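# Move three cartons into cart tray, close footlocker

## Task

Take all three cartons out of the footlocker and put them in the top tray of the utility cart. Each carton must rest flat on the tray floor, not upright on an end and not overhanging any tray edge. Then close the footlocker lid completely. Lowering it gently is required: it fails if the lid drops shut from more than slightly open or is slammed. At the end the robot must have released everything and backed away, must not have fallen or be left leaning, and nothing may count as done if it stays in place only because the robot holds it.

## Robot and tools

ROBOT. A Hello Robot Stretch 4 with one arm: an omni-wheel base, a lift that slides up a mast, a telescoping arm reaching forward, a wrist with yaw, pitch and roll, and a two-finger gripper. It stands about 1.6 m tall; the base rim lies within 0.23 m of the base origin. A loose object may occasionally get a brief external nudge.

FRAMES. Base frame: origin on the floor below the base centre, x ahead, y to the left, z up. hand_pose is reported in this frame and marks a point between the open fingertips (link pinch); with all wrist joints at 0 its axes line up with the base frame, and the printed position may be slightly off. Odometry frame: the base frame as it was when the scene began.

execute_actions. Argument "actions" is a list holding one action or nothing (empty = just report state and images). One action contains "base", "joints" or both, optionally with "pace" and "contact_limits"; or it contains only {"end_of_arm": "enable_torque"}, which re-powers any wrist or gripper motor that shut itself off so it holds its current position. Motions in one action begin together and may finish at different times.
- "base": exactly one key, each a relative move measured from where the base last reported itself: translate_m (metres, straight, + forward, -2 to 2), strafe_m (metres sideways, + left, -2 to 2), rotate_rad (radians in place, + counter-clockwise seen from above, -3.2 to 3.2).
- "joints": absolute targets, named individually: lift_m 0 to 1.2 m; arm_m 0 to 0.55 m (extension); wrist_yaw_rad -1.134 to 4.276 (0 straight ahead, + toward the left, 3.14 tucked back, above 3.4 the arm may obstruct); wrist_pitch_rad -1.117 to 4.259 (0 level, 1.57 pointing down); wrist_roll_rad -1.117 to 4.259 (0 puts both fingers level; + turns the gripper clockwise viewed from behind); gripper_m -0.038 to 0.141 m (fingertip gap when empty; negative means the tips squeeze each other). Done-tolerances: lift and arm ±0.004, yaw and roll ±0.02, pitch ±0.05, gripper ±0.004. A joint target outside its range is clipped and run, with a note; any other bad value or unknown key rejects the whole call.
- "pace": "slow", "default", "fast" or "max". Base speed 0.1/0.3/0.4/0.6 m/s and turn rate 1/2/3/4 rad/s respectively, reduced when the lift is above 0.2 (down to 0.3 m/s and 1 rad/s at 1.2).
- "contact_limits": {"arm_m": x}, x from 0 (gentlest) to 0.75 (firmest), default 0.5; the arm stops when it pushes harder than that.
- "cameras": list of head_camera, head_left_camera, head_right_camera, wrist_camera or "all"; omitted/null = all, [] = none.
No action runs beyond 15 s. A joint or base omitted from an action may keep pushing toward an earlier target without the status showing it. If a call reports a stop, any further execute_actions, wait or finished_scene calls in that same reply are skipped.

wait: {"seconds": 0 to 10}; commands nothing and returns state and images. zoom_image: {"camera": name, "region": [x0, y0, x1, y1]} in pixels from the top-left of that camera's latest full image, at most 504 by 504. read_manual: only the URDF licence texts; moves nothing. finished_scene: {"scene": current scene number}; final and irreversible, reports success.

CAMERAS. head_camera looks forward and downward from the mast top (turn the base to aim it). head_left_camera and head_right_camera are fisheyes beside it, tilted more steeply, showing the base and arm. wrist_camera looks along the fingers; the tips appear near the bottom. The "pictures" line gives image order.

RESULTS. joint_positions: current joint values. base_status / joint_status: how each motion ended. "done" (for the base, wheels turned the commanded amount even if slipping); "off_target" (stopped short, may still push); "contact_stop_at_<key>" (hit something; that part drops its target and goes slack, a slack lift may sag, slack wheels may roll); "limit_stop_at_<name>"; "time_out"; "torque_fault" (a wrist or gripper motor overloaded and went limp until enable_torque). "limit_stop_at_tilt" means leaning beyond 6 degrees: lift, arm and wheels go slack and ignore commands until the lean drops. "limit_stop_at_own_body": a joint was about to hit the robot; moving it away still works; likely when pitch is below -0.2 with roll below -0.4 or above 4. on_its_own lists things not commanded this call; "held at" is a held target, not a position. lidar_m: 12 distances in metres, 30-degree sectors starting straight ahead and going counter-clockwise (4th left, 7th behind, 10th right); "-" = nothing seen or nearer than 0.25 m; sees from about 0.15 m up to robot height, misses glass, thin legs and much behind. wrist_depth_mm: 7x7 grid of median depths, 100 to 2000 mm, read from top left; the robot's own parts appear. base_odometry: wheel-based, heading -3.142 to 3.142, + left; if turned_by_wheels and turned_by_imu disagree by over about 0.1 rad, a collision or slip occurred and heading error is roughly their difference. base_tilt in degrees (forward/right +), with a fixed bias up to about 1.5. motor_effort: percent of max, + toward higher joint values, peak in brackets (noisy); wheel motors + turn the base right. Effort at rest outside its normal range suggests pushing or carrying; a load in a level gripper shifts wrist_pitch_rad effort.

GRIPPING. Command gripper_m smaller than the object's width; squeezing tighter pulls it toward the wrist, opening pushes it out. Neither position nor "done" confirms a hold; a firm grip at a target of 0 or more shows as a clear gripper effort change. If tips jam on a surface below, raise the lift. To unfold at scene start, send lift_m 0.4 with wrist_yaw_rad 0.

AVOID. Driving or turning with over 1 kg held and arm_m above 0.2, especially at fast paces; sustained pushes or pulls with the gripper high or a high contact limit (tipping). Pressing the gripper into things during base or arm moves (torque faults). Dropping cartons, slamming or dropping the lid, hard hits. The simulation runs on while you deliberate, and the robot holds its last command meanwhile. Release and back off before ending the scene.

Each tool is called after "Request:" as name(argument=value, ...), one argument or row to a line, values as JSON.

## Session

Request:
execute_actions(
  actions=[],
)

Scene clock: 0.00 s.
base_odometry: x=+0.000 y=+0.000 heading=+0.000 (m, m, rad; odometry frame)
turned_by_wheels: +0.000 (rad since the last result)
turned_by_imu: +0.000 (rad since the last result)
base_tilt: forward=-0.4 right=+0.7 (deg)
lidar_m: 2.32 1.61 1.80 1.79 1.75 1.64 1.37 1.34 1.03 1.00 2.13 2.39
base_status: not commanded
joint_positions: lift_m=+0.144 arm_m=+0.003 wrist_yaw_rad=+3.092 wrist_pitch_rad=-0.005 wrist_roll_rad=-0.011 gripper_m=+0.057
joint_status: not commanded
motor_effort: lift_m=+18 arm_m=+0 wrist_yaw_rad=+1 wrist_pitch_rad=-7 wrist_roll_rad=-1 gripper_m=-2 wheel_0=+0 wheel_1=+0 wheel_2=+0 (%)
hand_pose: x=-0.1102 y=+0.1016 z=+0.3237 quat_wxyz=(+0.025, +0.002, -0.006, +1.000) (m; base frame)
wrist_depth_mm: - 137 1537 1661 1808 - - / - 137 1464 1661 1808 - 1863 / 111 137 1576 1661 1808 - - / 132 160 1464 1708 1808 - - / 1255 1397 1499 1661 1863 - - / 1205 1229 197 1281 200 1308 1255 / 842 778 831 473 820 878 891
pictures: head_camera, head_left_camera, head_right_camera, wrist_camera
Images, in order (width x height): head_camera 420x560, head_left_camera 420x672, head_right_camera 420x672, wrist_camera 616x392.

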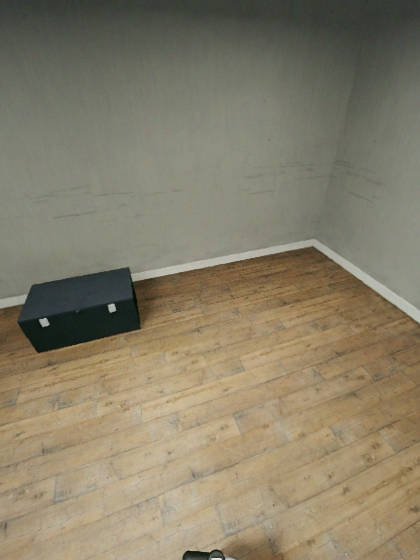

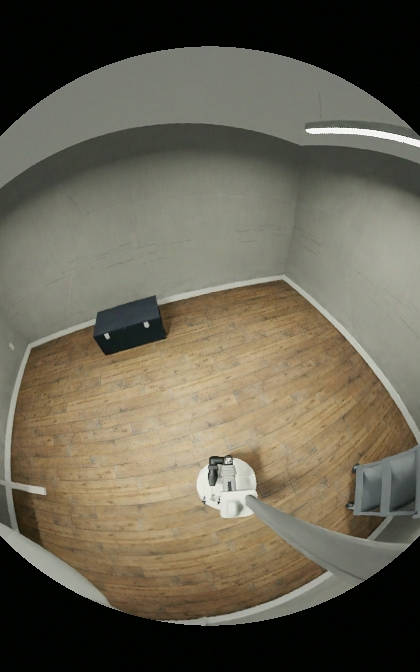

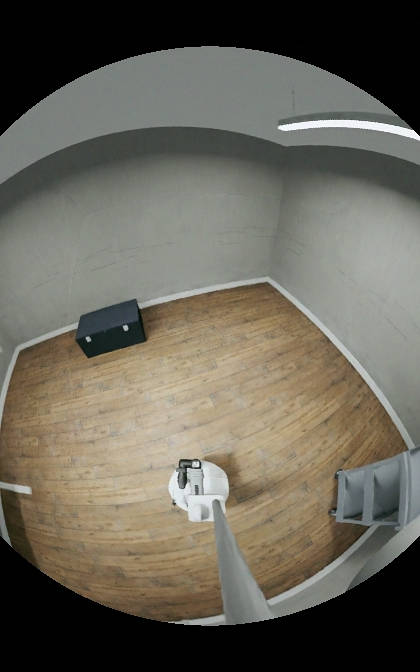

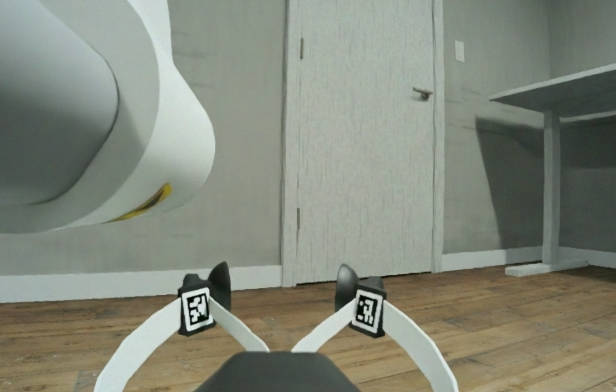

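Request:
zoom_image(
  camera="head_camera",
  region=[0, 250, 180, 370],
)

Request:
execute_actions(
  actions=[
    {"base":{"rotate_rad":-1.4},"joints":{"lift_m":0.5,"wrist_yaw_rad":0}},
  ],
)

Region (0, 250, 180, 370) of head_camera's 420x560 image, scaled by 2.800, with more detail than that image has.

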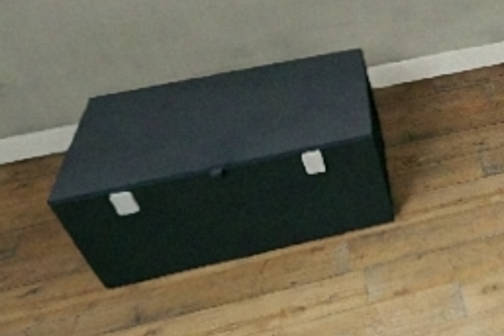

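Scene clock: 4.50 s.
base_odometry: x=+0.000 y=+0.000 heading=-1.400 (m, m, rad; odometry frame)
turned_by_wheels: -1.400 (rad since the last result)
turned_by_imu: -1.404 (rad since the last result)
base_tilt: forward=-0.5 right=+0.6 (deg)
lidar_m: 2.13 2.17 2.54 1.62 1.62 2.82 2.10 1.78 1.48 1.35 1.33 1.00
base_status: done
joint_positions: lift_m=+0.500 arm_m=+0.003 wrist_yaw_rad=+0.001 wrist_pitch_rad=-0.005 wrist_roll_rad=-0.011 gripper_m=+0.057
joint_status: all done
motor_effort: lift_m=+22(24) arm_m=+0(0) wrist_yaw_rad=-1(5) wrist_pitch_rad=-8(7) wrist_roll_rad=-3(3) gripper_m=-2(1) wheel_0=-1(4) wheel_1=-2(5) wheel_2=-2(2) (%)
hand_pose: x=+0.4621 y=-0.0873 z=+0.6793 quat_wxyz=(+1.000, -0.006, -0.003, +0.000) (m; base frame)
wrist_depth_mm: 1708 1808 1921 - - 1863 1537 / 1756 1863 1921 - - 1808 1397 / 1708 1808 1863 - - 809 759 / 1708 1808 1983 - - 1661 1336 / 1756 1808 1863 - - 1576 1308 / 1756 1808 197 1983 199 788 750 / 1576 1430 1618 842 1281 1281 1336
pictures: head_camera, head_left_camera, head_right_camera, wrist_camera
Images, in order (width x height): head_camera 420x560, head_left_camera 420x672, head_right_camera 420x672, wrist_camera 616x392.

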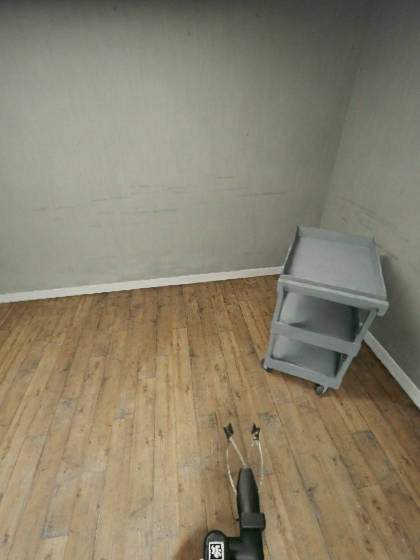

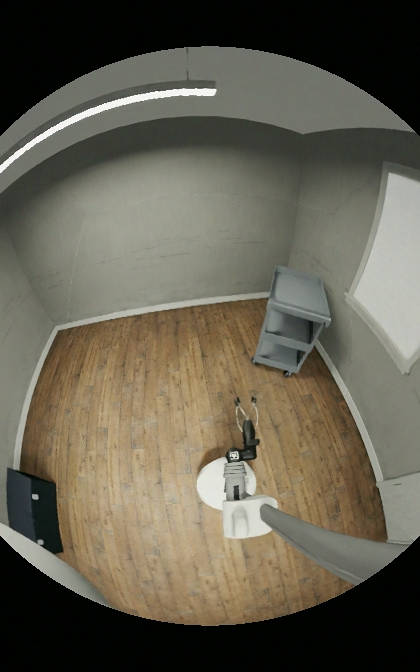

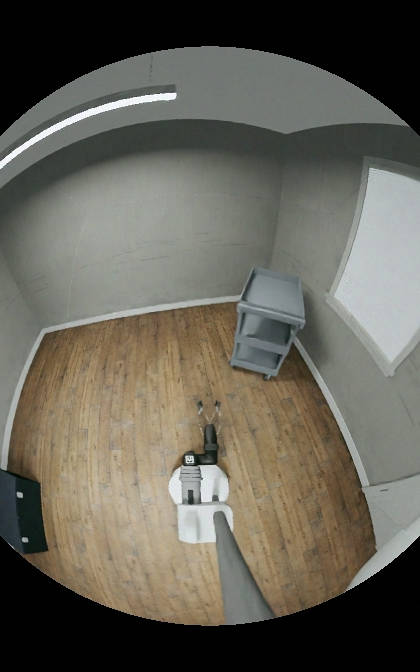

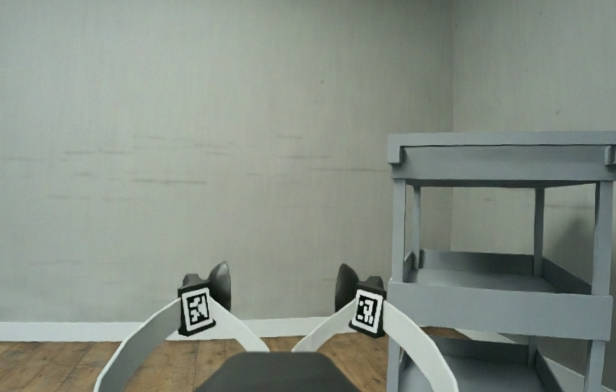

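Request:
execute_actions(
  actions=[
    {"base":{"rotate_rad":1.735}},
  ],
  cameras=[],
)

Request:
execute_actions(
  actions=[
    {"base":{"strafe_m":0.56}},
  ],
  cameras=[],
)

Request:
execute_actions(
  actions=[
    {"base":{"translate_m":0.8},"joints":{"wrist_pitch_rad":0.5}},
  ],
)

Scene clock: 13.23 s.
base_odometry: x=+0.000 y=+0.000 heading=+0.335 (m, m, rad; odometry frame)
turned_by_wheels: +1.735 (rad since the last result)
turned_by_imu: +1.736 (rad since the last result)
base_tilt: forward=-0.4 right=+0.6 (deg)
lidar_m: 1.61 1.65 2.67 1.76 1.87 1.42 1.35 1.08 1.01 2.13 2.23 2.44
base_status: done
joint_positions: lift_m=+0.500 arm_m=+0.003 wrist_yaw_rad=+0.000 wrist_pitch_rad=-0.005 wrist_roll_rad=-0.011 gripper_m=+0.057
joint_status: not commanded
motor_effort: lift_m=+21(22) arm_m=+0(0) wrist_yaw_rad=+0(0) wrist_pitch_rad=-5(6) wrist_roll_rad=-1(1) gripper_m=-2(1) wheel_0=+0(6) wheel_1=+1(5) wheel_2=+1(3) (%)
hand_pose: x=+0.4621 y=-0.0873 z=+0.6794 quat_wxyz=(+1.000, -0.006, -0.003, +0.000) (m; base frame)
wrist_depth_mm: - - - - - - - / - - - - - - - / - - - - - - - / - - - - - - - / - - - - - - - / 1308 1366 197 - 200 - - / 1308 1397 1366 854 1576 1708 1708
pictures: none
No camera images: the call's "cameras" was empty. Leave "cameras" out to get every camera's image.

Scene clock: 16.50 s.
base_odometry: x=-0.184 y=+0.529 heading=+0.335 (m, m, rad; odometry frame)
turned_by_wheels: +0.000 (rad since the last result)
turned_by_imu: -0.001 (rad since the last result)
base_tilt: forward=-0.4 right=+0.8 (deg)
lidar_m: 1.60 2.43 2.06 1.19 1.28 1.38 1.35 1.39 1.48 2.68 2.80 1.68
base_status: done
joint_positions: lift_m=+0.500 arm_m=+0.003 wrist_yaw_rad=+0.000 wrist_pitch_rad=-0.005 wrist_roll_rad=-0.011 gripper_m=+0.057
joint_status: not commanded
motor_effort: lift_m=+21(21) arm_m=+0(0) wrist_yaw_rad=+1(0) wrist_pitch_rad=-7(5) wrist_roll_rad=+0(2) gripper_m=-2(2) wheel_0=+1(7) wheel_1=-1(8) wheel_2=-1(3) (%)
hand_pose: x=+0.4621 y=-0.0874 z=+0.6794 quat_wxyz=(+1.000, -0.006, -0.003, +0.000) (m; base frame)
wrist_depth_mm: - - - - - - - / - - - - - - - / - - - - - - - / - - - - - - - / - - - - - - - / - - 197 1397 200 - - / 1537 1430 1397 778 1430 1661 1708
pictures: none
No camera images: the call's "cameras" was empty. Leave "cameras" out to get every camera's image.

Scene clock: 20.63 s.
base_odometry: x=+0.572 y=+0.792 heading=+0.335 (m, m, rad; odometry frame)
turned_by_wheels: +0.000 (rad since the last result)
turned_by_imu: -0.002 (rad since the last result)
base_tilt: forward=-0.5 right=+0.7 (deg)
lidar_m: 0.80 0.83 2.05 1.98 1.35 1.81 2.14 2.00 1.94 2.70 2.20 0.86
base_status: done
joint_positions: lift_m=+0.500 arm_m=+0.003 wrist_yaw_rad=+0.000 wrist_pitch_rad=+0.502 wrist_roll_rad=-0.011 gripper_m=+0.057
joint_status: all done
motor_effort: lift_m=+21(21) arm_m=+0(0) wrist_yaw_rad=+1(1) wrist_pitch_rad=-3(6) wrist_roll_rad=-1(1) gripper_m=-2(0) wheel_0=+0(5) wheel_1=+0(5) wheel_2=+2(9) (%)
hand_pose: x=+0.4266 y=-0.0874 z=+0.5393 quat_wxyz=(+0.969, -0.006, +0.248, +0.001) (m; base frame)
wrist_depth_mm: 1160 1182 1205 1229 1205 1182 1281 / 1255 1281 1255 1308 1281 1281 1366 / 1366 960 931 946 976 1397 1397 / 1281 691 691 707 707 1308 1464 / 1025 723 732 741 741 1060 1138 / 878 778 197 798 200 917 946 / 759 759 768 466 788 820 820
pictures: head_camera, head_left_camera, head_right_camera, wrist_camera
Images, in order (width x height): head_camera 420x560, head_left_camera 420x672, head_right_camera 420x672, wrist_camera 616x392.

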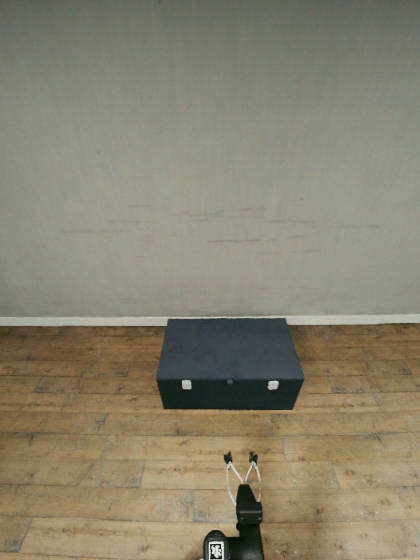

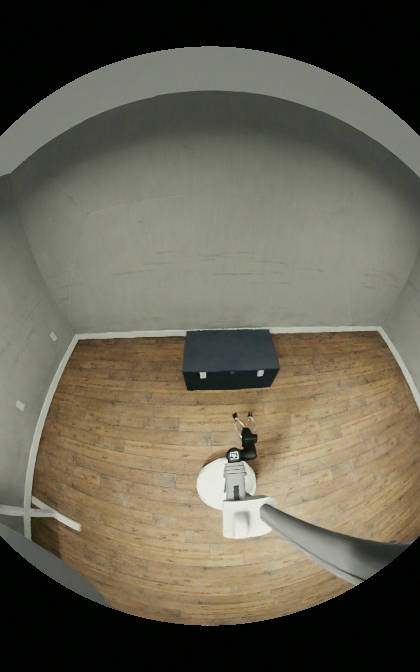

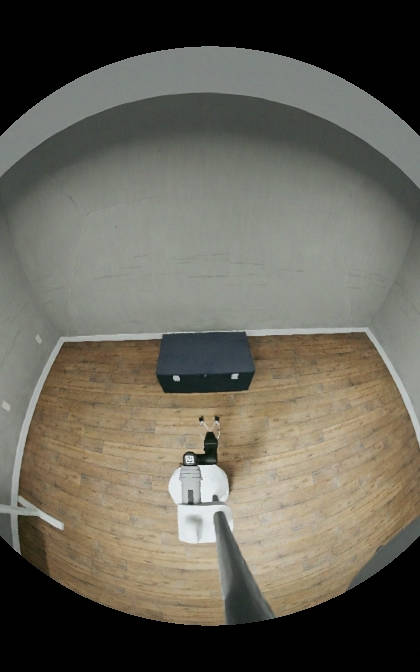

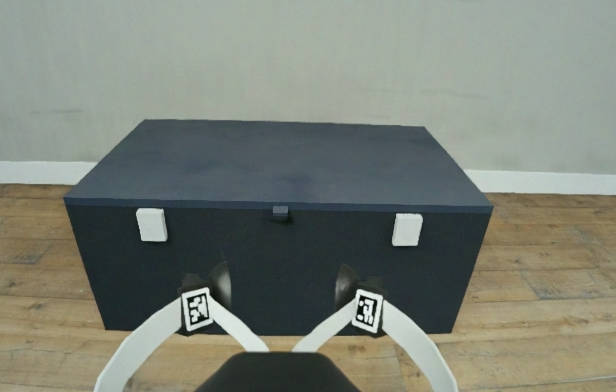

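Request:
zoom_image(
  camera="wrist_camera",
  region=[220, 170, 340, 250],
)

Region (220, 170, 340, 250) of wrist_camera's 616x392 image, scaled by 4.200.

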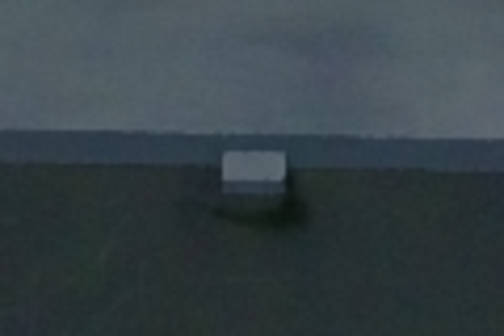

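Request:
execute_actions(
  actions=[
    {"joints":{"arm_m":0.25,"wrist_pitch_rad":0.0,"gripper_m":0.0,"lift_m":0.2}},
  ],
  cameras=["head_camera","wrist_camera"],
)

Scene clock: 35.53 s.
base_odometry: x=+0.572 y=+0.792 heading=+0.335 (m, m, rad; odometry frame)
turned_by_wheels: +0.000 (rad since the last result)
turned_by_imu: -0.002 (rad since the last result)
base_tilt: forward=-0.5 right=+0.8 (deg)
lidar_m: 0.80 0.88 2.08 1.97 1.32 1.76 2.15 1.96 1.95 2.72 2.21 0.84
base_status: not commanded
joint_positions: lift_m=+0.200 arm_m=+0.249 wrist_yaw_rad=+0.000 wrist_pitch_rad=+0.002 wrist_roll_rad=-0.011 gripper_m=+0.000
joint_status: all done
motor_effort: lift_m=+13(19) arm_m=+8(8) wrist_yaw_rad=+0(0) wrist_pitch_rad=-8(13) wrist_roll_rad=-1(1) gripper_m=-6(6) wheel_0=+0(0) wheel_1=+0(0) wheel_2=+1(2) (%)
hand_pose: x=+0.7079 y=-0.0874 z=+0.3779 quat_wxyz=(+1.000, -0.006, +0.001, +0.000) (m; base frame)
wrist_depth_mm: 1042 1042 1078 1098 1098 1118 1118 / 1042 1042 1060 1078 1098 1098 1098 / 1042 1098 1060 1060 1118 1118 1138 / 1042 1098 1078 1060 1098 1118 1138 / 442 469 492 512 521 530 1138 / 355 362 186 201 370 373 379 / 357 250 364 260 157 377 379
pictures: head_camera, wrist_camera
Images, in order (width x height): head_camera 420x560, wrist_camera 616x392.

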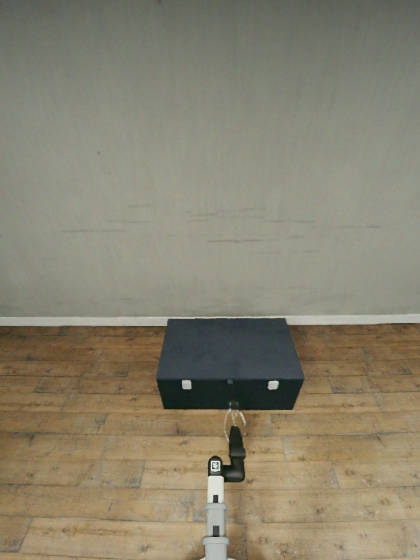

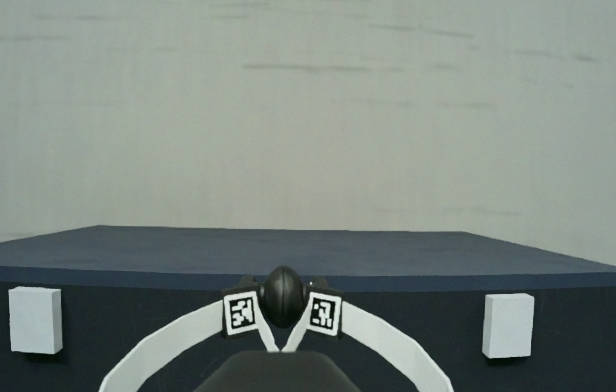

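Request:
execute_actions(
  actions=[
    {"joints":{"lift_m":0.105}},
  ],
  cameras=["wrist_camera"],
)

Request:
execute_actions(
  actions=[
    {"joints":{"arm_m":0.39},"contact_limits":{"arm_m":0.05},"pace":"slow"},
  ],
  cameras=["head_camera","wrist_camera"],
)

Scene clock: 39.57 s.
base_odometry: x=+0.572 y=+0.792 heading=+0.335 (m, m, rad; odometry frame)
turned_by_wheels: +0.000 (rad since the last result)
turned_by_imu: -0.002 (rad since the last result)
base_tilt: forward=-0.5 right=+0.7 (deg)
lidar_m: 0.80 0.83 2.06 1.97 1.31 1.79 2.11 1.98 1.90 2.68 2.20 0.82
base_status: not commanded
joint_positions: lift_m=+0.105 arm_m=+0.249 wrist_yaw_rad=+0.000 wrist_pitch_rad=+0.002 wrist_roll_rad=-0.011 gripper_m=+0.000
joint_status: all done
motor_effort: lift_m=+13(14) arm_m=+8(8) wrist_yaw_rad=+1(1) wrist_pitch_rad=-6(6) wrist_roll_rad=-1(2) gripper_m=-5(7) wheel_0=+0(0) wheel_1=+0(0) wheel_2=+2(2) (%)
hand_pose: x=+0.7079 y=-0.0874 z=+0.2829 quat_wxyz=(+1.000, -0.006, +0.001, +0.000) (m; base frame)
wrist_depth_mm: 1060 1042 1078 1078 1098 1118 1138 / 1042 1060 1098 1078 1098 1118 1160 / 1042 1078 1060 1078 1098 1138 1118 / 351 357 359 366 370 373 382 / 355 359 362 368 368 373 377 / 353 357 185 200 370 373 382 / 357 250 364 258 156 377 379
pictures: wrist_camera
Images, in order (width x height): wrist_camera 616x392.

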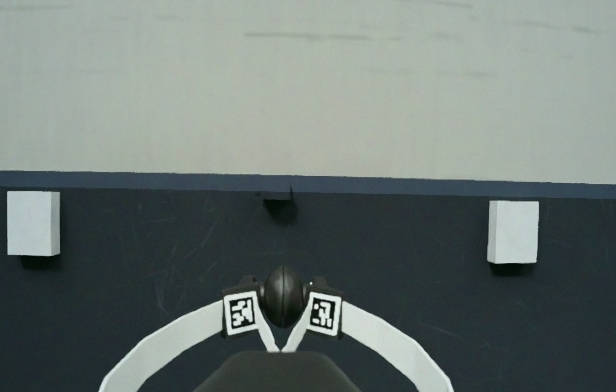

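Scene clock: 42.23 s.
base_odometry: x=+0.572 y=+0.792 heading=+0.335 (m, m, rad; odometry frame)
turned_by_wheels: +0.000 (rad since the last result)
turned_by_imu: -0.001 (rad since the last result)
base_tilt: forward=-0.5 right=+0.8 (deg)
lidar_m: 0.80 0.89 2.06 1.98 1.34 1.79 2.14 2.01 1.94 2.68 2.15 0.85
base_status: not commanded
joint_positions: lift_m=+0.105 arm_m=+0.388 wrist_yaw_rad=-0.003 wrist_pitch_rad=+0.002 wrist_roll_rad=-0.011 gripper_m=+0.000
joint_status: all done
motor_effort: lift_m=+13(13) arm_m=+11(11) wrist_yaw_rad=+10(11) wrist_pitch_rad=-6(6) wrist_roll_rad=-1(2) gripper_m=-4(5) wheel_0=+1(1) wheel_1=+1(1) wheel_2=-2(2) (%)
contact_limits: arm_m 0.05
hand_pose: x=+0.8471 y=-0.0883 z=+0.2830 quat_wxyz=(+1.000, -0.006, +0.001, -0.002) (m; base frame)
wrist_depth_mm: 904 917 917 946 960 960 960 / 904 917 931 960 946 991 1008 / 917 917 931 946 976 976 991 / 225 229 231 233 237 240 243 / 226 228 231 234 236 240 243 / 226 229 185 200 236 241 244 / 227 146 231 190 237 240 244
pictures: head_camera, wrist_camera
Images, in order (width x height): head_camera 420x560, wrist_camera 616x392.

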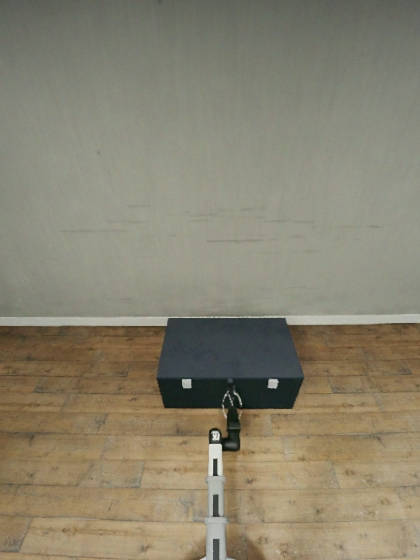

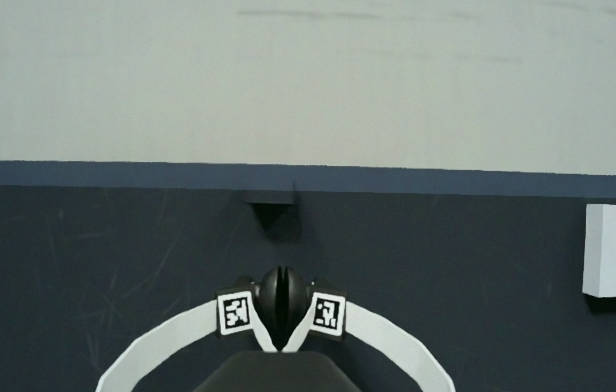

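Request:
execute_actions(
  actions=[
    {"joints":{"arm_m":0.38}},
  ],
  cameras=[],
)

Request:
execute_actions(
  actions=[
    {"joints":{"lift_m":0.19},"pace":"slow"},
  ],
  cameras=["head_camera","wrist_camera"],
)

Scene clock: 48.77 s.
base_odometry: x=+0.572 y=+0.792 heading=+0.335 (m, m, rad; odometry frame)
turned_by_wheels: +0.000 (rad since the last result)
turned_by_imu: -0.001 (rad since the last result)
base_tilt: forward=-0.4 right=+0.8 (deg)
lidar_m: 0.80 0.87 2.06 1.98 1.34 1.81 2.15 1.98 1.94 2.70 2.18 0.83
base_status: not commanded
joint_positions: lift_m=+0.105 arm_m=+0.381 wrist_yaw_rad=+0.000 wrist_pitch_rad=+0.002 wrist_roll_rad=-0.011 gripper_m=+0.000
joint_status: all done
motor_effort: lift_m=+13(13) arm_m=-8(10) wrist_yaw_rad=+3(10) wrist_pitch_rad=-6(6) wrist_roll_rad=-2(3) gripper_m=-3(5) wheel_0=+1(1) wheel_1=+1(1) wheel_2=-1(2) (%)
hand_pose: x=+0.8408 y=-0.0876 z=+0.2830 quat_wxyz=(+1.000, -0.006, +0.001, +0.000) (m; base frame)
wrist_depth_mm: 904 917 946 946 976 976 976 / 917 931 946 946 960 976 991 / 917 946 960 931 976 991 991 / 232 233 237 239 243 245 247 / 232 235 236 241 243 246 247 / 232 236 185 200 243 246 248 / 232 187 238 195 157 247 249
pictures: none
No camera images: the call's "cameras" was empty. Leave "cameras" out to get every camera's image.

Scene clock: 61.93 s.
torque_fault: wrist_pitch_rad switched itself off since the last result.
base_odometry: x=+0.572 y=+0.792 heading=+0.335 (m, m, rad; odometry frame)
turned_by_wheels: +0.000 (rad since the last result)
turned_by_imu: -0.005 (rad since the last result)
base_tilt: forward=-0.5 right=+0.8 (deg)
lidar_m: 0.82 0.84 2.07 1.97 1.33 1.76 2.14 1.98 1.93 2.70 2.21 0.84
base_status: not commanded
joint_positions: lift_m=+0.190 arm_m=+0.381 wrist_yaw_rad=+0.000 wrist_pitch_rad=+1.231 wrist_roll_rad=-0.011 gripper_m=+0.000
joint_status: all done
on_its_own: wrist_pitch_rad is off since a torque_fault, until you send "end_of_arm": "enable_torque" (your +0.000 is given up)
motor_effort: lift_m=+23(33) arm_m=-8(8) wrist_yaw_rad=+0(2) wrist_pitch_rad=-1(100) wrist_roll_rad=-2(2) gripper_m=-5(7) wheel_0=+0(1) wheel_1=+0(1) wheel_2=+1(1) (%)
hand_pose: x=+0.6485 y=-0.0874 z=+0.0958 quat_wxyz=(+0.817, -0.005, +0.577, +0.003) (m; base frame)
wrist_depth_mm: 307 306 310 310 310 304 306 / 359 362 366 370 377 373 368 / 347 351 355 359 368 373 379 / 329 334 338 340 347 351 355 / 314 317 320 327 330 334 338 / 297 303 184 197 312 317 320 / 286 213 291 224 156 303 307
pictures: head_camera, wrist_camera
Images, in order (width x height): head_camera 420x560, wrist_camera 616x392.

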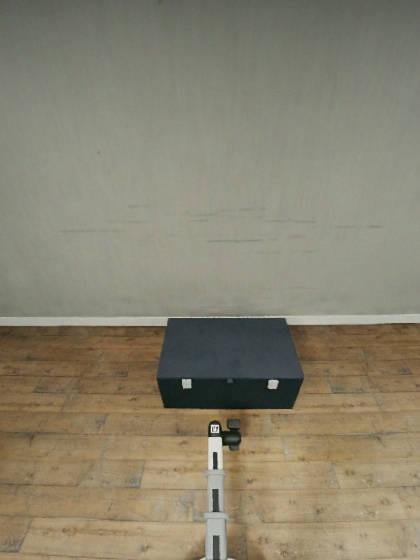

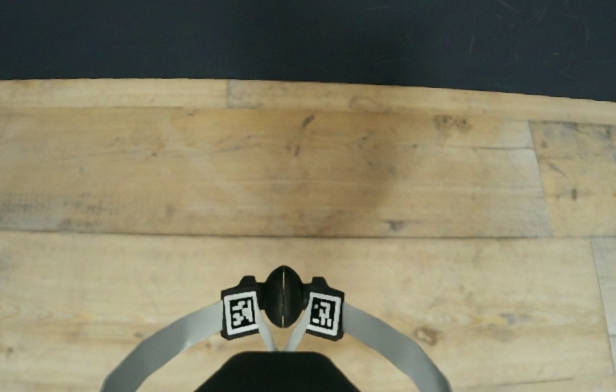

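Request:
execute_actions(
  actions=[
    {"end_of_arm":"enable_torque"},
  ],
  cameras=[],
)

Request:
execute_actions(
  actions=[
    {"joints":{"arm_m":0.2,"lift_m":0.25,"wrist_pitch_rad":0.35,"wrist_yaw_rad":0.5}},
  ],
  cameras=["head_camera","wrist_camera"],
)

Scene clock: 68.33 s.
base_odometry: x=+0.572 y=+0.792 heading=+0.335 (m, m, rad; odometry frame)
turned_by_wheels: +0.000 (rad since the last result)
turned_by_imu: -0.003 (rad since the last result)
base_tilt: forward=-0.5 right=+0.7 (deg)
lidar_m: 0.81 0.85 2.06 1.99 1.31 1.77 2.14 1.99 1.95 2.70 2.16 0.84
base_status: not commanded
joint_positions: lift_m=+0.190 arm_m=+0.381 wrist_yaw_rad=+0.000 wrist_pitch_rad=+1.289 wrist_roll_rad=-0.011 gripper_m=+0.000
joint_status: not commanded
end_of_arm: enable_torque: each motor that was off is on again
on_its_own: wrist_pitch_rad is held at +1.289, not at your +0.000, since a torque_fault
motor_effort: lift_m=+23(23) arm_m=-8(8) wrist_yaw_rad=+0(0) wrist_pitch_rad=-1(1) wrist_roll_rad=-2(2) gripper_m=-3(5) wheel_0=+0(0) wheel_1=+0(0) wheel_2=+1(1) (%)
hand_pose: x=+0.6324 y=-0.0874 z=+0.0906 quat_wxyz=(+0.799, -0.005, +0.601, +0.004) (m; base frame)
wrist_depth_mm: 334 332 336 338 332 329 329 / 347 351 355 359 368 373 373 / 334 336 340 345 349 357 359 / 319 324 327 332 336 338 345 / 306 310 315 319 322 327 329 / 294 300 185 197 310 315 315 / 286 211 291 224 156 303 306
pictures: none
No camera images: the call's "cameras" was empty. Leave "cameras" out to get every camera's image.

Scene clock: 69.97 s.
base_odometry: x=+0.572 y=+0.792 heading=+0.335 (m, m, rad; odometry frame)
turned_by_wheels: +0.000 (rad since the last result)
turned_by_imu: -0.001 (rad since the last result)
base_tilt: forward=-0.5 right=+0.7 (deg)
lidar_m: 0.80 0.88 2.06 1.99 1.34 1.79 2.14 1.98 1.96 2.68 2.21 0.85
base_status: not commanded
joint_positions: lift_m=+0.250 arm_m=+0.201 wrist_yaw_rad=+0.500 wrist_pitch_rad=+0.353 wrist_roll_rad=-0.011 gripper_m=+0.000
joint_status: all done
motor_effort: lift_m=+22(24) arm_m=-8(10) wrist_yaw_rad=+1(7) wrist_pitch_rad=-8(13) wrist_roll_rad=-2(2) gripper_m=-6(6) wheel_0=+0(1) wheel_1=+0(1) wheel_2=+1(1) (%)
hand_pose: x=+0.6519 y=+0.0531 z=+0.3282 quat_wxyz=(+0.954, -0.049, +0.169, +0.245) (m; base frame)
wrist_depth_mm: 1618 1397 1229 1118 1008 917 866 / 1708 1499 1308 1138 1042 946 878 / 1756 1576 500 477 496 530 559 / 1205 1255 500 430 392 355 330 / 866 904 530 455 410 366 338 / 683 707 185 200 418 382 349 / 564 342 574 314 156 399 368
pictures: head_camera, wrist_camera
Images, in order (width x height): head_camera 420x560, wrist_camera 616x392.

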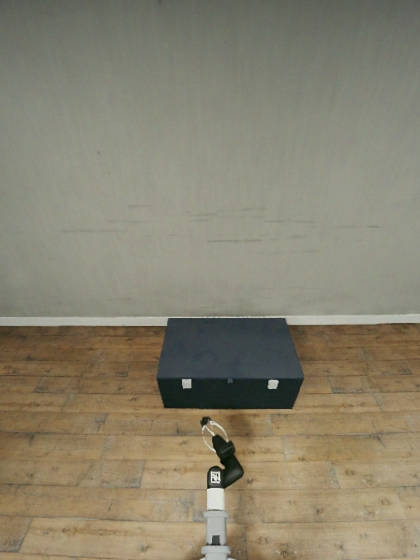

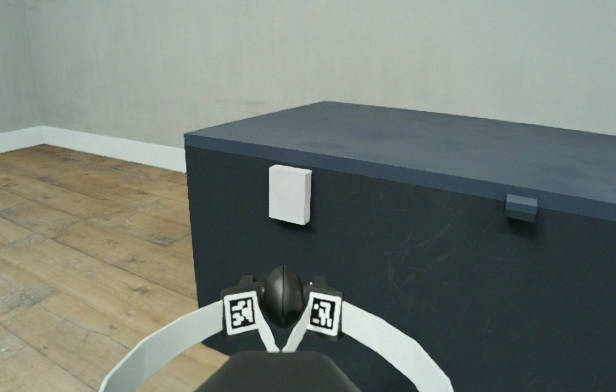

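Request:
execute_actions(
  actions=[
    {"base":{"translate_m":0.45},"joints":{"arm_m":0.19,"lift_m":0.56,"wrist_pitch_rad":1.57,"wrist_yaw_rad":0,"gripper_m":0.075}},
  ],
)

Scene clock: 84.83 s.
base_odometry: x=+0.997 y=+0.940 heading=+0.335 (m, m, rad; odometry frame)
turned_by_wheels: +0.000 (rad since the last result)
turned_by_imu: -0.003 (rad since the last result)
base_tilt: forward=-0.4 right=+0.7 (deg)
lidar_m: 0.38 0.39 1.58 1.96 1.60 1.81 2.59 2.25 2.83 2.69 0.55 0.40
base_status: done
joint_positions: lift_m=+0.560 arm_m=+0.191 wrist_yaw_rad=+0.000 wrist_pitch_rad=+1.570 wrist_roll_rad=-0.011 gripper_m=+0.075
joint_status: all done
motor_effort: lift_m=+22(23) arm_m=-8(7) wrist_yaw_rad=+1(6) wrist_pitch_rad=+2(4) wrist_roll_rad=-1(2) gripper_m=+0(6) wheel_0=+0(4) wheel_1=-1(1) wheel_2=+1(9) (%)
hand_pose: x=+0.3626 y=-0.0874 z=+0.4493 quat_wxyz=(+0.708, -0.004, +0.707, +0.004) (m; base frame)
wrist_depth_mm: 309 312 314 320 324 329 330 / 310 312 317 320 324 327 330 / 310 314 317 320 325 329 332 / 310 315 320 320 325 329 332 / 647 647 661 668 676 691 699 / 640 661 211 676 202 691 691 / 647 517 473 351 683 691 683
pictures: head_camera, head_left_camera, head_right_camera, wrist_camera
Images, in order (width x height): head_camera 420x560, head_left_camera 420x672, head_right_camera 420x672, wrist_camera 616x392.

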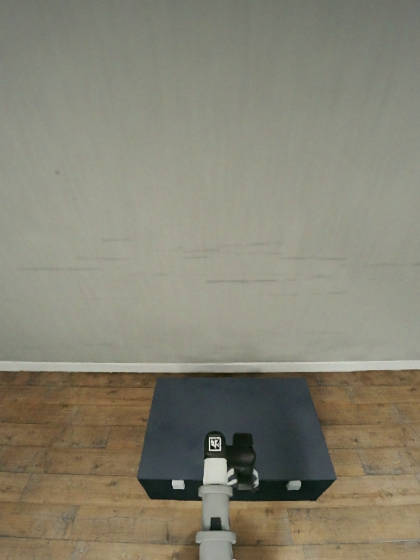

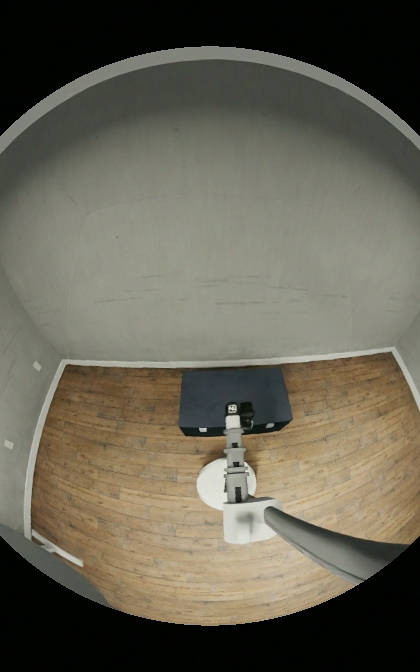

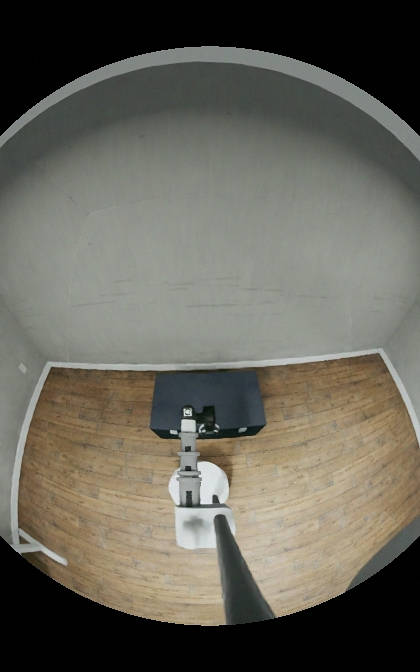

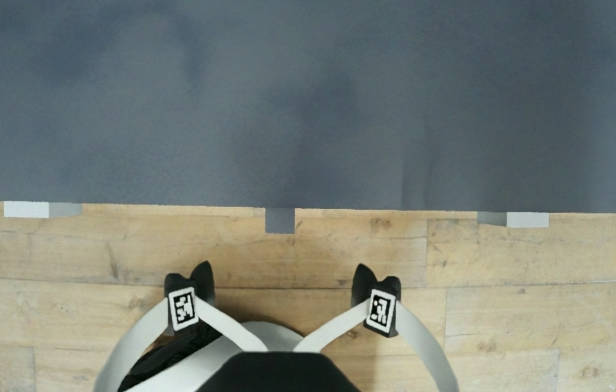

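Request:
execute_actions(
  actions=[
    {"joints":{"arm_m":0.198,"lift_m":0.44,"gripper_m":0.06}},
  ],
  cameras=["wrist_camera","head_left_camera"],
)

Scene clock: 91.33 s.
base_odometry: x=+0.997 y=+0.940 heading=+0.335 (m, m, rad; odometry frame)
turned_by_wheels: +0.000 (rad since the last result)
turned_by_imu: -0.002 (rad since the last result)
base_tilt: forward=-0.4 right=+0.8 (deg)
lidar_m: 0.35 0.38 1.57 1.98 1.59 1.80 2.57 2.26 2.82 2.72 0.57 0.39
base_status: not commanded
joint_positions: lift_m=+0.440 arm_m=+0.197 wrist_yaw_rad=+0.000 wrist_pitch_rad=+1.570 wrist_roll_rad=-0.011 gripper_m=+0.060
joint_status: all done
motor_effort: lift_m=+13(19) arm_m=+8(7) wrist_yaw_rad=+1(1) wrist_pitch_rad=+1(2) wrist_roll_rad=-2(1) gripper_m=-2(2) wheel_0=+1(1) wheel_1=-1(1) wheel_2=+1(1) (%)
hand_pose: x=+0.3678 y=-0.0874 z=+0.3301 quat_wxyz=(+0.707, -0.004, +0.707, +0.004) (m; base frame)
wrist_depth_mm: 194 196 198 201 204 206 - / 195 196 199 202 204 206 208 / 195 196 199 202 204 206 208 / 195 197 200 202 204 206 208 / 530 544 549 554 554 564 574 / 530 539 195 549 201 564 574 / 535 544 473 353 554 569 569
pictures: head_left_camera, wrist_camera
Images, in order (width x height): head_left_camera 420x672, wrist_camera 616x392.

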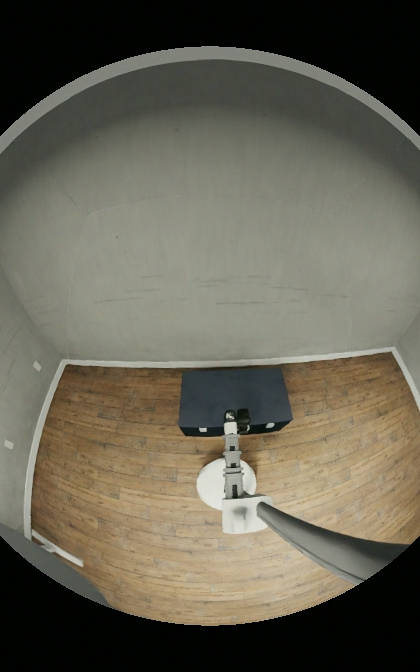

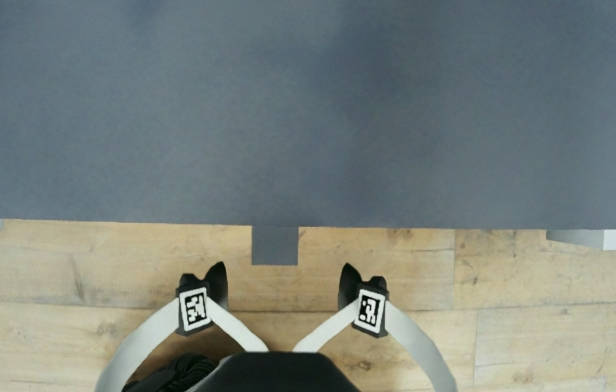

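Request:
execute_actions(
  actions=[
    {"joints":{"arm_m":0.214,"lift_m":0.447},"pace":"slow","contact_limits":{"arm_m":0.1}},
  ],
  cameras=["wrist_camera"],
)

Scene clock: 97.13 s.
base_odometry: x=+0.997 y=+0.940 heading=+0.335 (m, m, rad; odometry frame)
turned_by_wheels: +0.000 (rad since the last result)
turned_by_imu: -0.002 (rad since the last result)
base_tilt: forward=-0.5 right=+0.7 (deg)
lidar_m: 0.37 0.38 1.57 1.97 1.59 1.77 2.60 2.25 2.83 2.71 0.55 0.37
base_status: not commanded
joint_positions: lift_m=+0.447 arm_m=+0.213 wrist_yaw_rad=+0.000 wrist_pitch_rad=+1.570 wrist_roll_rad=-0.011 gripper_m=+0.060
joint_status: all done
motor_effort: lift_m=+23(22) arm_m=+8(8) wrist_yaw_rad=+1(1) wrist_pitch_rad=+0(1) wrist_roll_rad=-1(0) gripper_m=-1(1) wheel_0=+1(1) wheel_1=-1(1) wheel_2=+1(0) (%)
contact_limits: arm_m 0.1
hand_pose: x=+0.3837 y=-0.0874 z=+0.3363 quat_wxyz=(+0.707, -0.004, +0.707, +0.004) (m; base frame)
wrist_depth_mm: 200 203 204 207 209 212 213 / 201 202 204 207 210 213 213 / 201 203 206 207 211 212 214 / 200 202 205 208 211 213 215 / 539 539 206 209 211 214 214 / 544 549 195 549 201 569 574 / 539 539 549 357 559 569 574
pictures: wrist_camera
Images, in order (width x height): wrist_camera 616x392.

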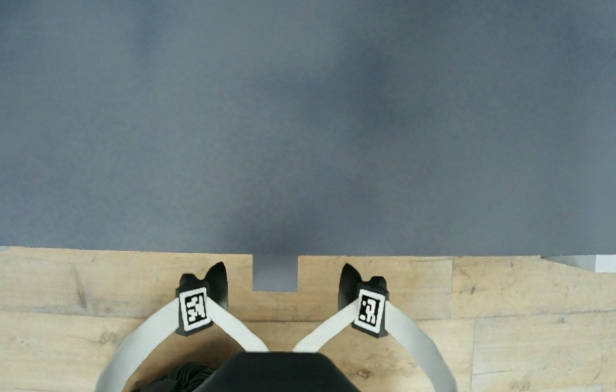

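Request:
execute_actions(
  actions=[
    {"joints":{"gripper_m":-0.025}},
  ],
  cameras=["wrist_camera"],
)

Request:
execute_actions(
  actions=[
    {"joints":{"lift_m":0.48},"pace":"slow"},
  ],
  cameras=["wrist_camera","head_camera"],
)

Scene clock: 101.03 s.
base_odometry: x=+0.997 y=+0.940 heading=+0.335 (m, m, rad; odometry frame)
turned_by_wheels: +0.000 (rad since the last result)
turned_by_imu: -0.001 (rad since the last result)
base_tilt: forward=-0.4 right=+0.7 (deg)
lidar_m: 0.38 0.39 1.61 1.98 1.59 1.77 2.58 2.26 2.82 2.71 0.55 0.40
base_status: not commanded
joint_positions: lift_m=+0.447 arm_m=+0.213 wrist_yaw_rad=+0.000 wrist_pitch_rad=+1.570 wrist_roll_rad=-0.011 gripper_m=-0.024
joint_status: all done
motor_effort: lift_m=+22(23) arm_m=+8(8) wrist_yaw_rad=+1(1) wrist_pitch_rad=+2(1) wrist_roll_rad=-2(2) gripper_m=-20(24) wheel_0=+2(2) wheel_1=-1(1) wheel_2=+1(0) (%)
hand_pose: x=+0.3838 y=-0.0874 z=+0.3363 quat_wxyz=(+0.707, -0.004, +0.707, +0.004) (m; base frame)
wrist_depth_mm: 193 195 197 199 201 204 - / 193 195 197 199 202 204 205 / 193 195 196 198 201 204 205 / 193 195 196 199 201 203 205 / 530 554 197 199 201 204 205 / 535 544 191 207 564 569 564 / 539 544 504 349 564 580 574
pictures: wrist_camera
Images, in order (width x height): wrist_camera 616x392.

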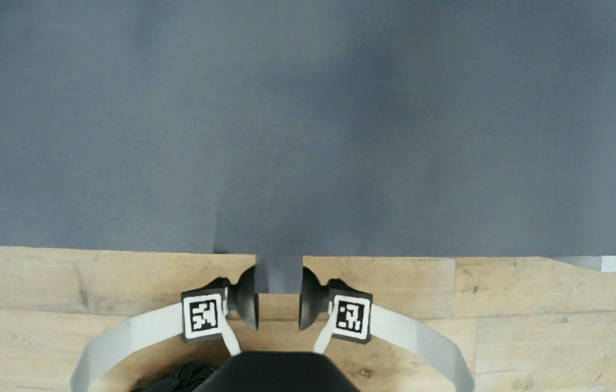

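Scene clock: 102.13 s.
base_odometry: x=+0.997 y=+0.940 heading=+0.335 (m, m, rad; odometry frame)
turned_by_wheels: +0.000 (rad since the last result)
turned_by_imu: +0.000 (rad since the last result)
base_tilt: forward=-0.4 right=+0.7 (deg)
lidar_m: 0.35 0.41 1.59 1.95 1.57 1.77 2.58 2.29 2.83 2.70 0.55 0.40
base_status: not commanded
joint_positions: lift_m=+0.479 arm_m=+0.213 wrist_yaw_rad=+0.001 wrist_pitch_rad=+1.568 wrist_roll_rad=-0.011 gripper_m=-0.024
joint_status: all done
motor_effort: lift_m=+25(26) arm_m=+8(8) wrist_yaw_rad=+0(0) wrist_pitch_rad=+6(9) wrist_roll_rad=+0(1) gripper_m=-20(21) wheel_0=+2(2) wheel_1=-1(1) wheel_2=+1(0) (%)
hand_pose: x=+0.3845 y=-0.0874 z=+0.3692 quat_wxyz=(+0.708, -0.004, +0.706, +0.004) (m; base frame)
wrist_depth_mm: 202 204 206 209 212 215 216 / 200 200 204 206 208 212 213 / 198 199 201 204 206 208 211 / 195 197 198 200 204 206 208 / 569 574 205 200 202 204 206 / 574 580 190 205 585 597 609 / 569 569 512 366 591 603 603
pictures: head_camera, wrist_camera
Images, in order (width x height): head_camera 420x560, wrist_camera 616x392.

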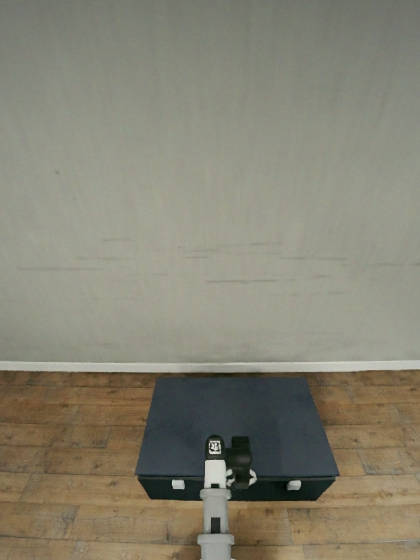

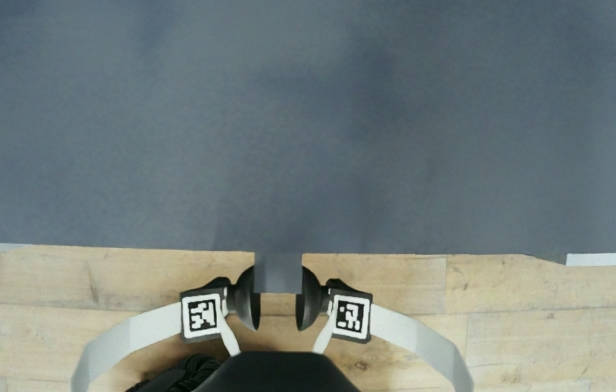

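Request:
execute_actions(
  actions=[
    {"joints":{"lift_m":0.566,"arm_m":0.229},"pace":"slow"},
  ],
  cameras=["wrist_camera"],
)

Request:
execute_actions(
  actions=[
    {"joints":{"lift_m":0.625,"arm_m":0.249},"pace":"slow"},
  ],
  cameras=[],
)

Request:
execute_actions(
  actions=[
    {"joints":{"lift_m":0.677,"arm_m":0.275},"pace":"slow"},
  ],
  cameras=["wrist_camera","head_camera"],
)

Scene clock: 108.47 s.
base_odometry: x=+0.997 y=+0.940 heading=+0.335 (m, m, rad; odometry frame)
turned_by_wheels: +0.000 (rad since the last result)
turned_by_imu: -0.002 (rad since the last result)
base_tilt: forward=-0.4 right=+0.7 (deg)
lidar_m: 0.36 0.40 1.58 1.98 1.55 1.78 2.60 2.30 2.83 2.71 0.57 0.39
base_status: not commanded
joint_positions: lift_m=+0.565 arm_m=+0.228 wrist_yaw_rad=+0.003 wrist_pitch_rad=+1.562 wrist_roll_rad=-0.011 gripper_m=-0.024
joint_status: all done
on_its_own: wrist_pitch_rad is at rest, and its effort (+24) is outside its rest range (-23 to +23)
motor_effort: lift_m=+25(25) arm_m=+6(13) wrist_yaw_rad=-5(10) wrist_pitch_rad=+24(33) wrist_roll_rad=+0(2) gripper_m=-22(19) wheel_0=+2(3) wheel_1=-1(1) wheel_2=+1(1) (%)
hand_pose: x=+0.4017 y=-0.0874 z=+0.4551 quat_wxyz=(+0.710, -0.005, +0.704, +0.005) (m; base frame)
wrist_depth_mm: 232 234 237 240 244 248 252 / 222 225 227 230 234 236 241 / 212 215 216 220 224 227 229 / 203 205 207 211 213 216 218 / 338 654 209 207 218 219 224 / 654 661 187 204 683 691 707 / 654 585 591 407 668 699 691
pictures: wrist_camera
Images, in order (width x height): wrist_camera 616x392.

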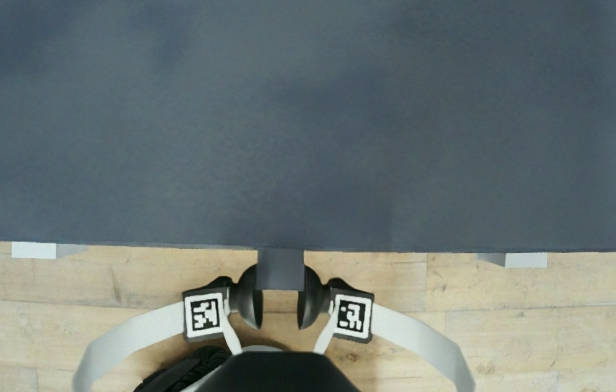

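Scene clock: 109.83 s.
base_odometry: x=+0.997 y=+0.940 heading=+0.335 (m, m, rad; odometry frame)
turned_by_wheels: +0.000 (rad since the last result)
turned_by_imu: -0.001 (rad since the last result)
base_tilt: forward=-0.4 right=+0.6 (deg)
lidar_m: 0.36 0.39 1.60 1.96 1.57 1.77 2.60 2.27 2.83 2.72 0.56 0.39
base_status: not commanded
joint_positions: lift_m=+0.624 arm_m=+0.248 wrist_yaw_rad=+0.003 wrist_pitch_rad=+1.560 wrist_roll_rad=-0.011 gripper_m=-0.024
joint_status: all done
on_its_own: wrist_pitch_rad is at rest, and its effort (+30) is outside its rest range (-23 to +23)
motor_effort: lift_m=+26(27) arm_m=+6(8) wrist_yaw_rad=-8(8) wrist_pitch_rad=+30(28) wrist_roll_rad=-1(2) gripper_m=-20(21) wheel_0=+3(2) wheel_1=-1(0) wheel_2=+1(2) (%)
hand_pose: x=+0.4223 y=-0.0874 z=+0.5141 quat_wxyz=(+0.711, -0.005, +0.703, +0.005) (m; base frame)
wrist_depth_mm: 257 262 264 267 273 282 285 / 240 243 246 249 252 258 265 / 224 226 229 233 235 240 243 / 209 211 214 218 220 224 226 / 387 394 394 210 222 224 226 / 707 715 189 206 741 759 759 / 715 654 640 436 741 750 759
pictures: none
No camera images: the call's "cameras" was empty. Leave "cameras" out to get every camera's image.

Scene clock: 111.13 s.
base_odometry: x=+0.997 y=+0.940 heading=+0.335 (m, m, rad; odometry frame)
turned_by_wheels: +0.000 (rad since the last result)
turned_by_imu: -0.001 (rad since the last result)
base_tilt: forward=-0.4 right=+0.8 (deg)
lidar_m: 0.38 0.40 1.58 1.96 1.54 1.76 2.60 2.28 2.79 2.69 0.55 0.39
base_status: not commanded
joint_positions: lift_m=+0.676 arm_m=+0.274 wrist_yaw_rad=+0.003 wrist_pitch_rad=+1.561 wrist_roll_rad=-0.011 gripper_m=-0.024
joint_status: all done
on_its_own: wrist_pitch_rad is at rest, and its effort (+25) is outside its rest range (-23 to +23)
motor_effort: lift_m=+26(27) arm_m=+6(6) wrist_yaw_rad=-8(7) wrist_pitch_rad=+25(28) wrist_roll_rad=-1(1) gripper_m=-21(20) wheel_0=+3(3) wheel_1=-1(1) wheel_2=+2(2) (%)
hand_pose: x=+0.4480 y=-0.0874 z=+0.5660 quat_wxyz=(+0.711, -0.005, +0.704, +0.005) (m; base frame)
wrist_depth_mm: 289 293 294 301 307 319 324 / 260 264 266 273 276 282 290 / 236 239 241 244 250 254 258 / 215 218 220 224 227 230 234 / 433 442 445 213 225 228 229 / 759 759 189 208 778 798 798 / 768 741 707 466 788 798 798
pictures: head_camera, wrist_camera
Images, in order (width x height): head_camera 420x560, wrist_camera 616x392.

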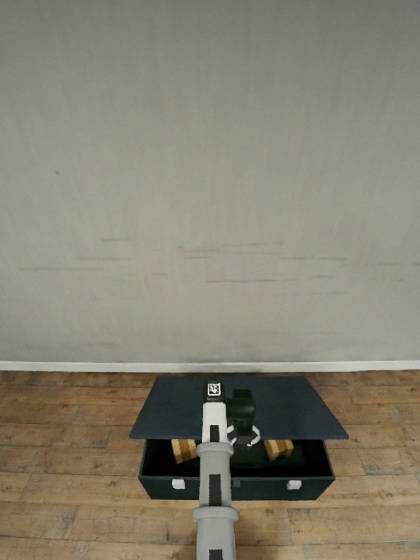

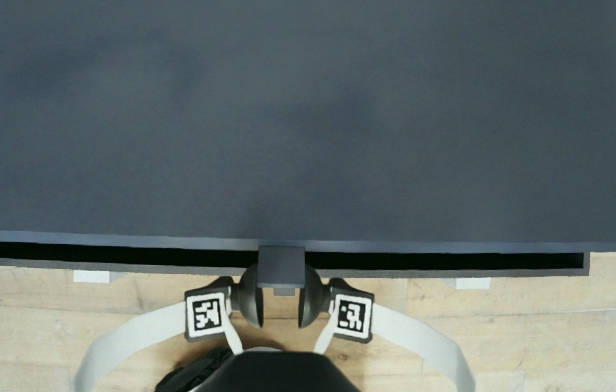

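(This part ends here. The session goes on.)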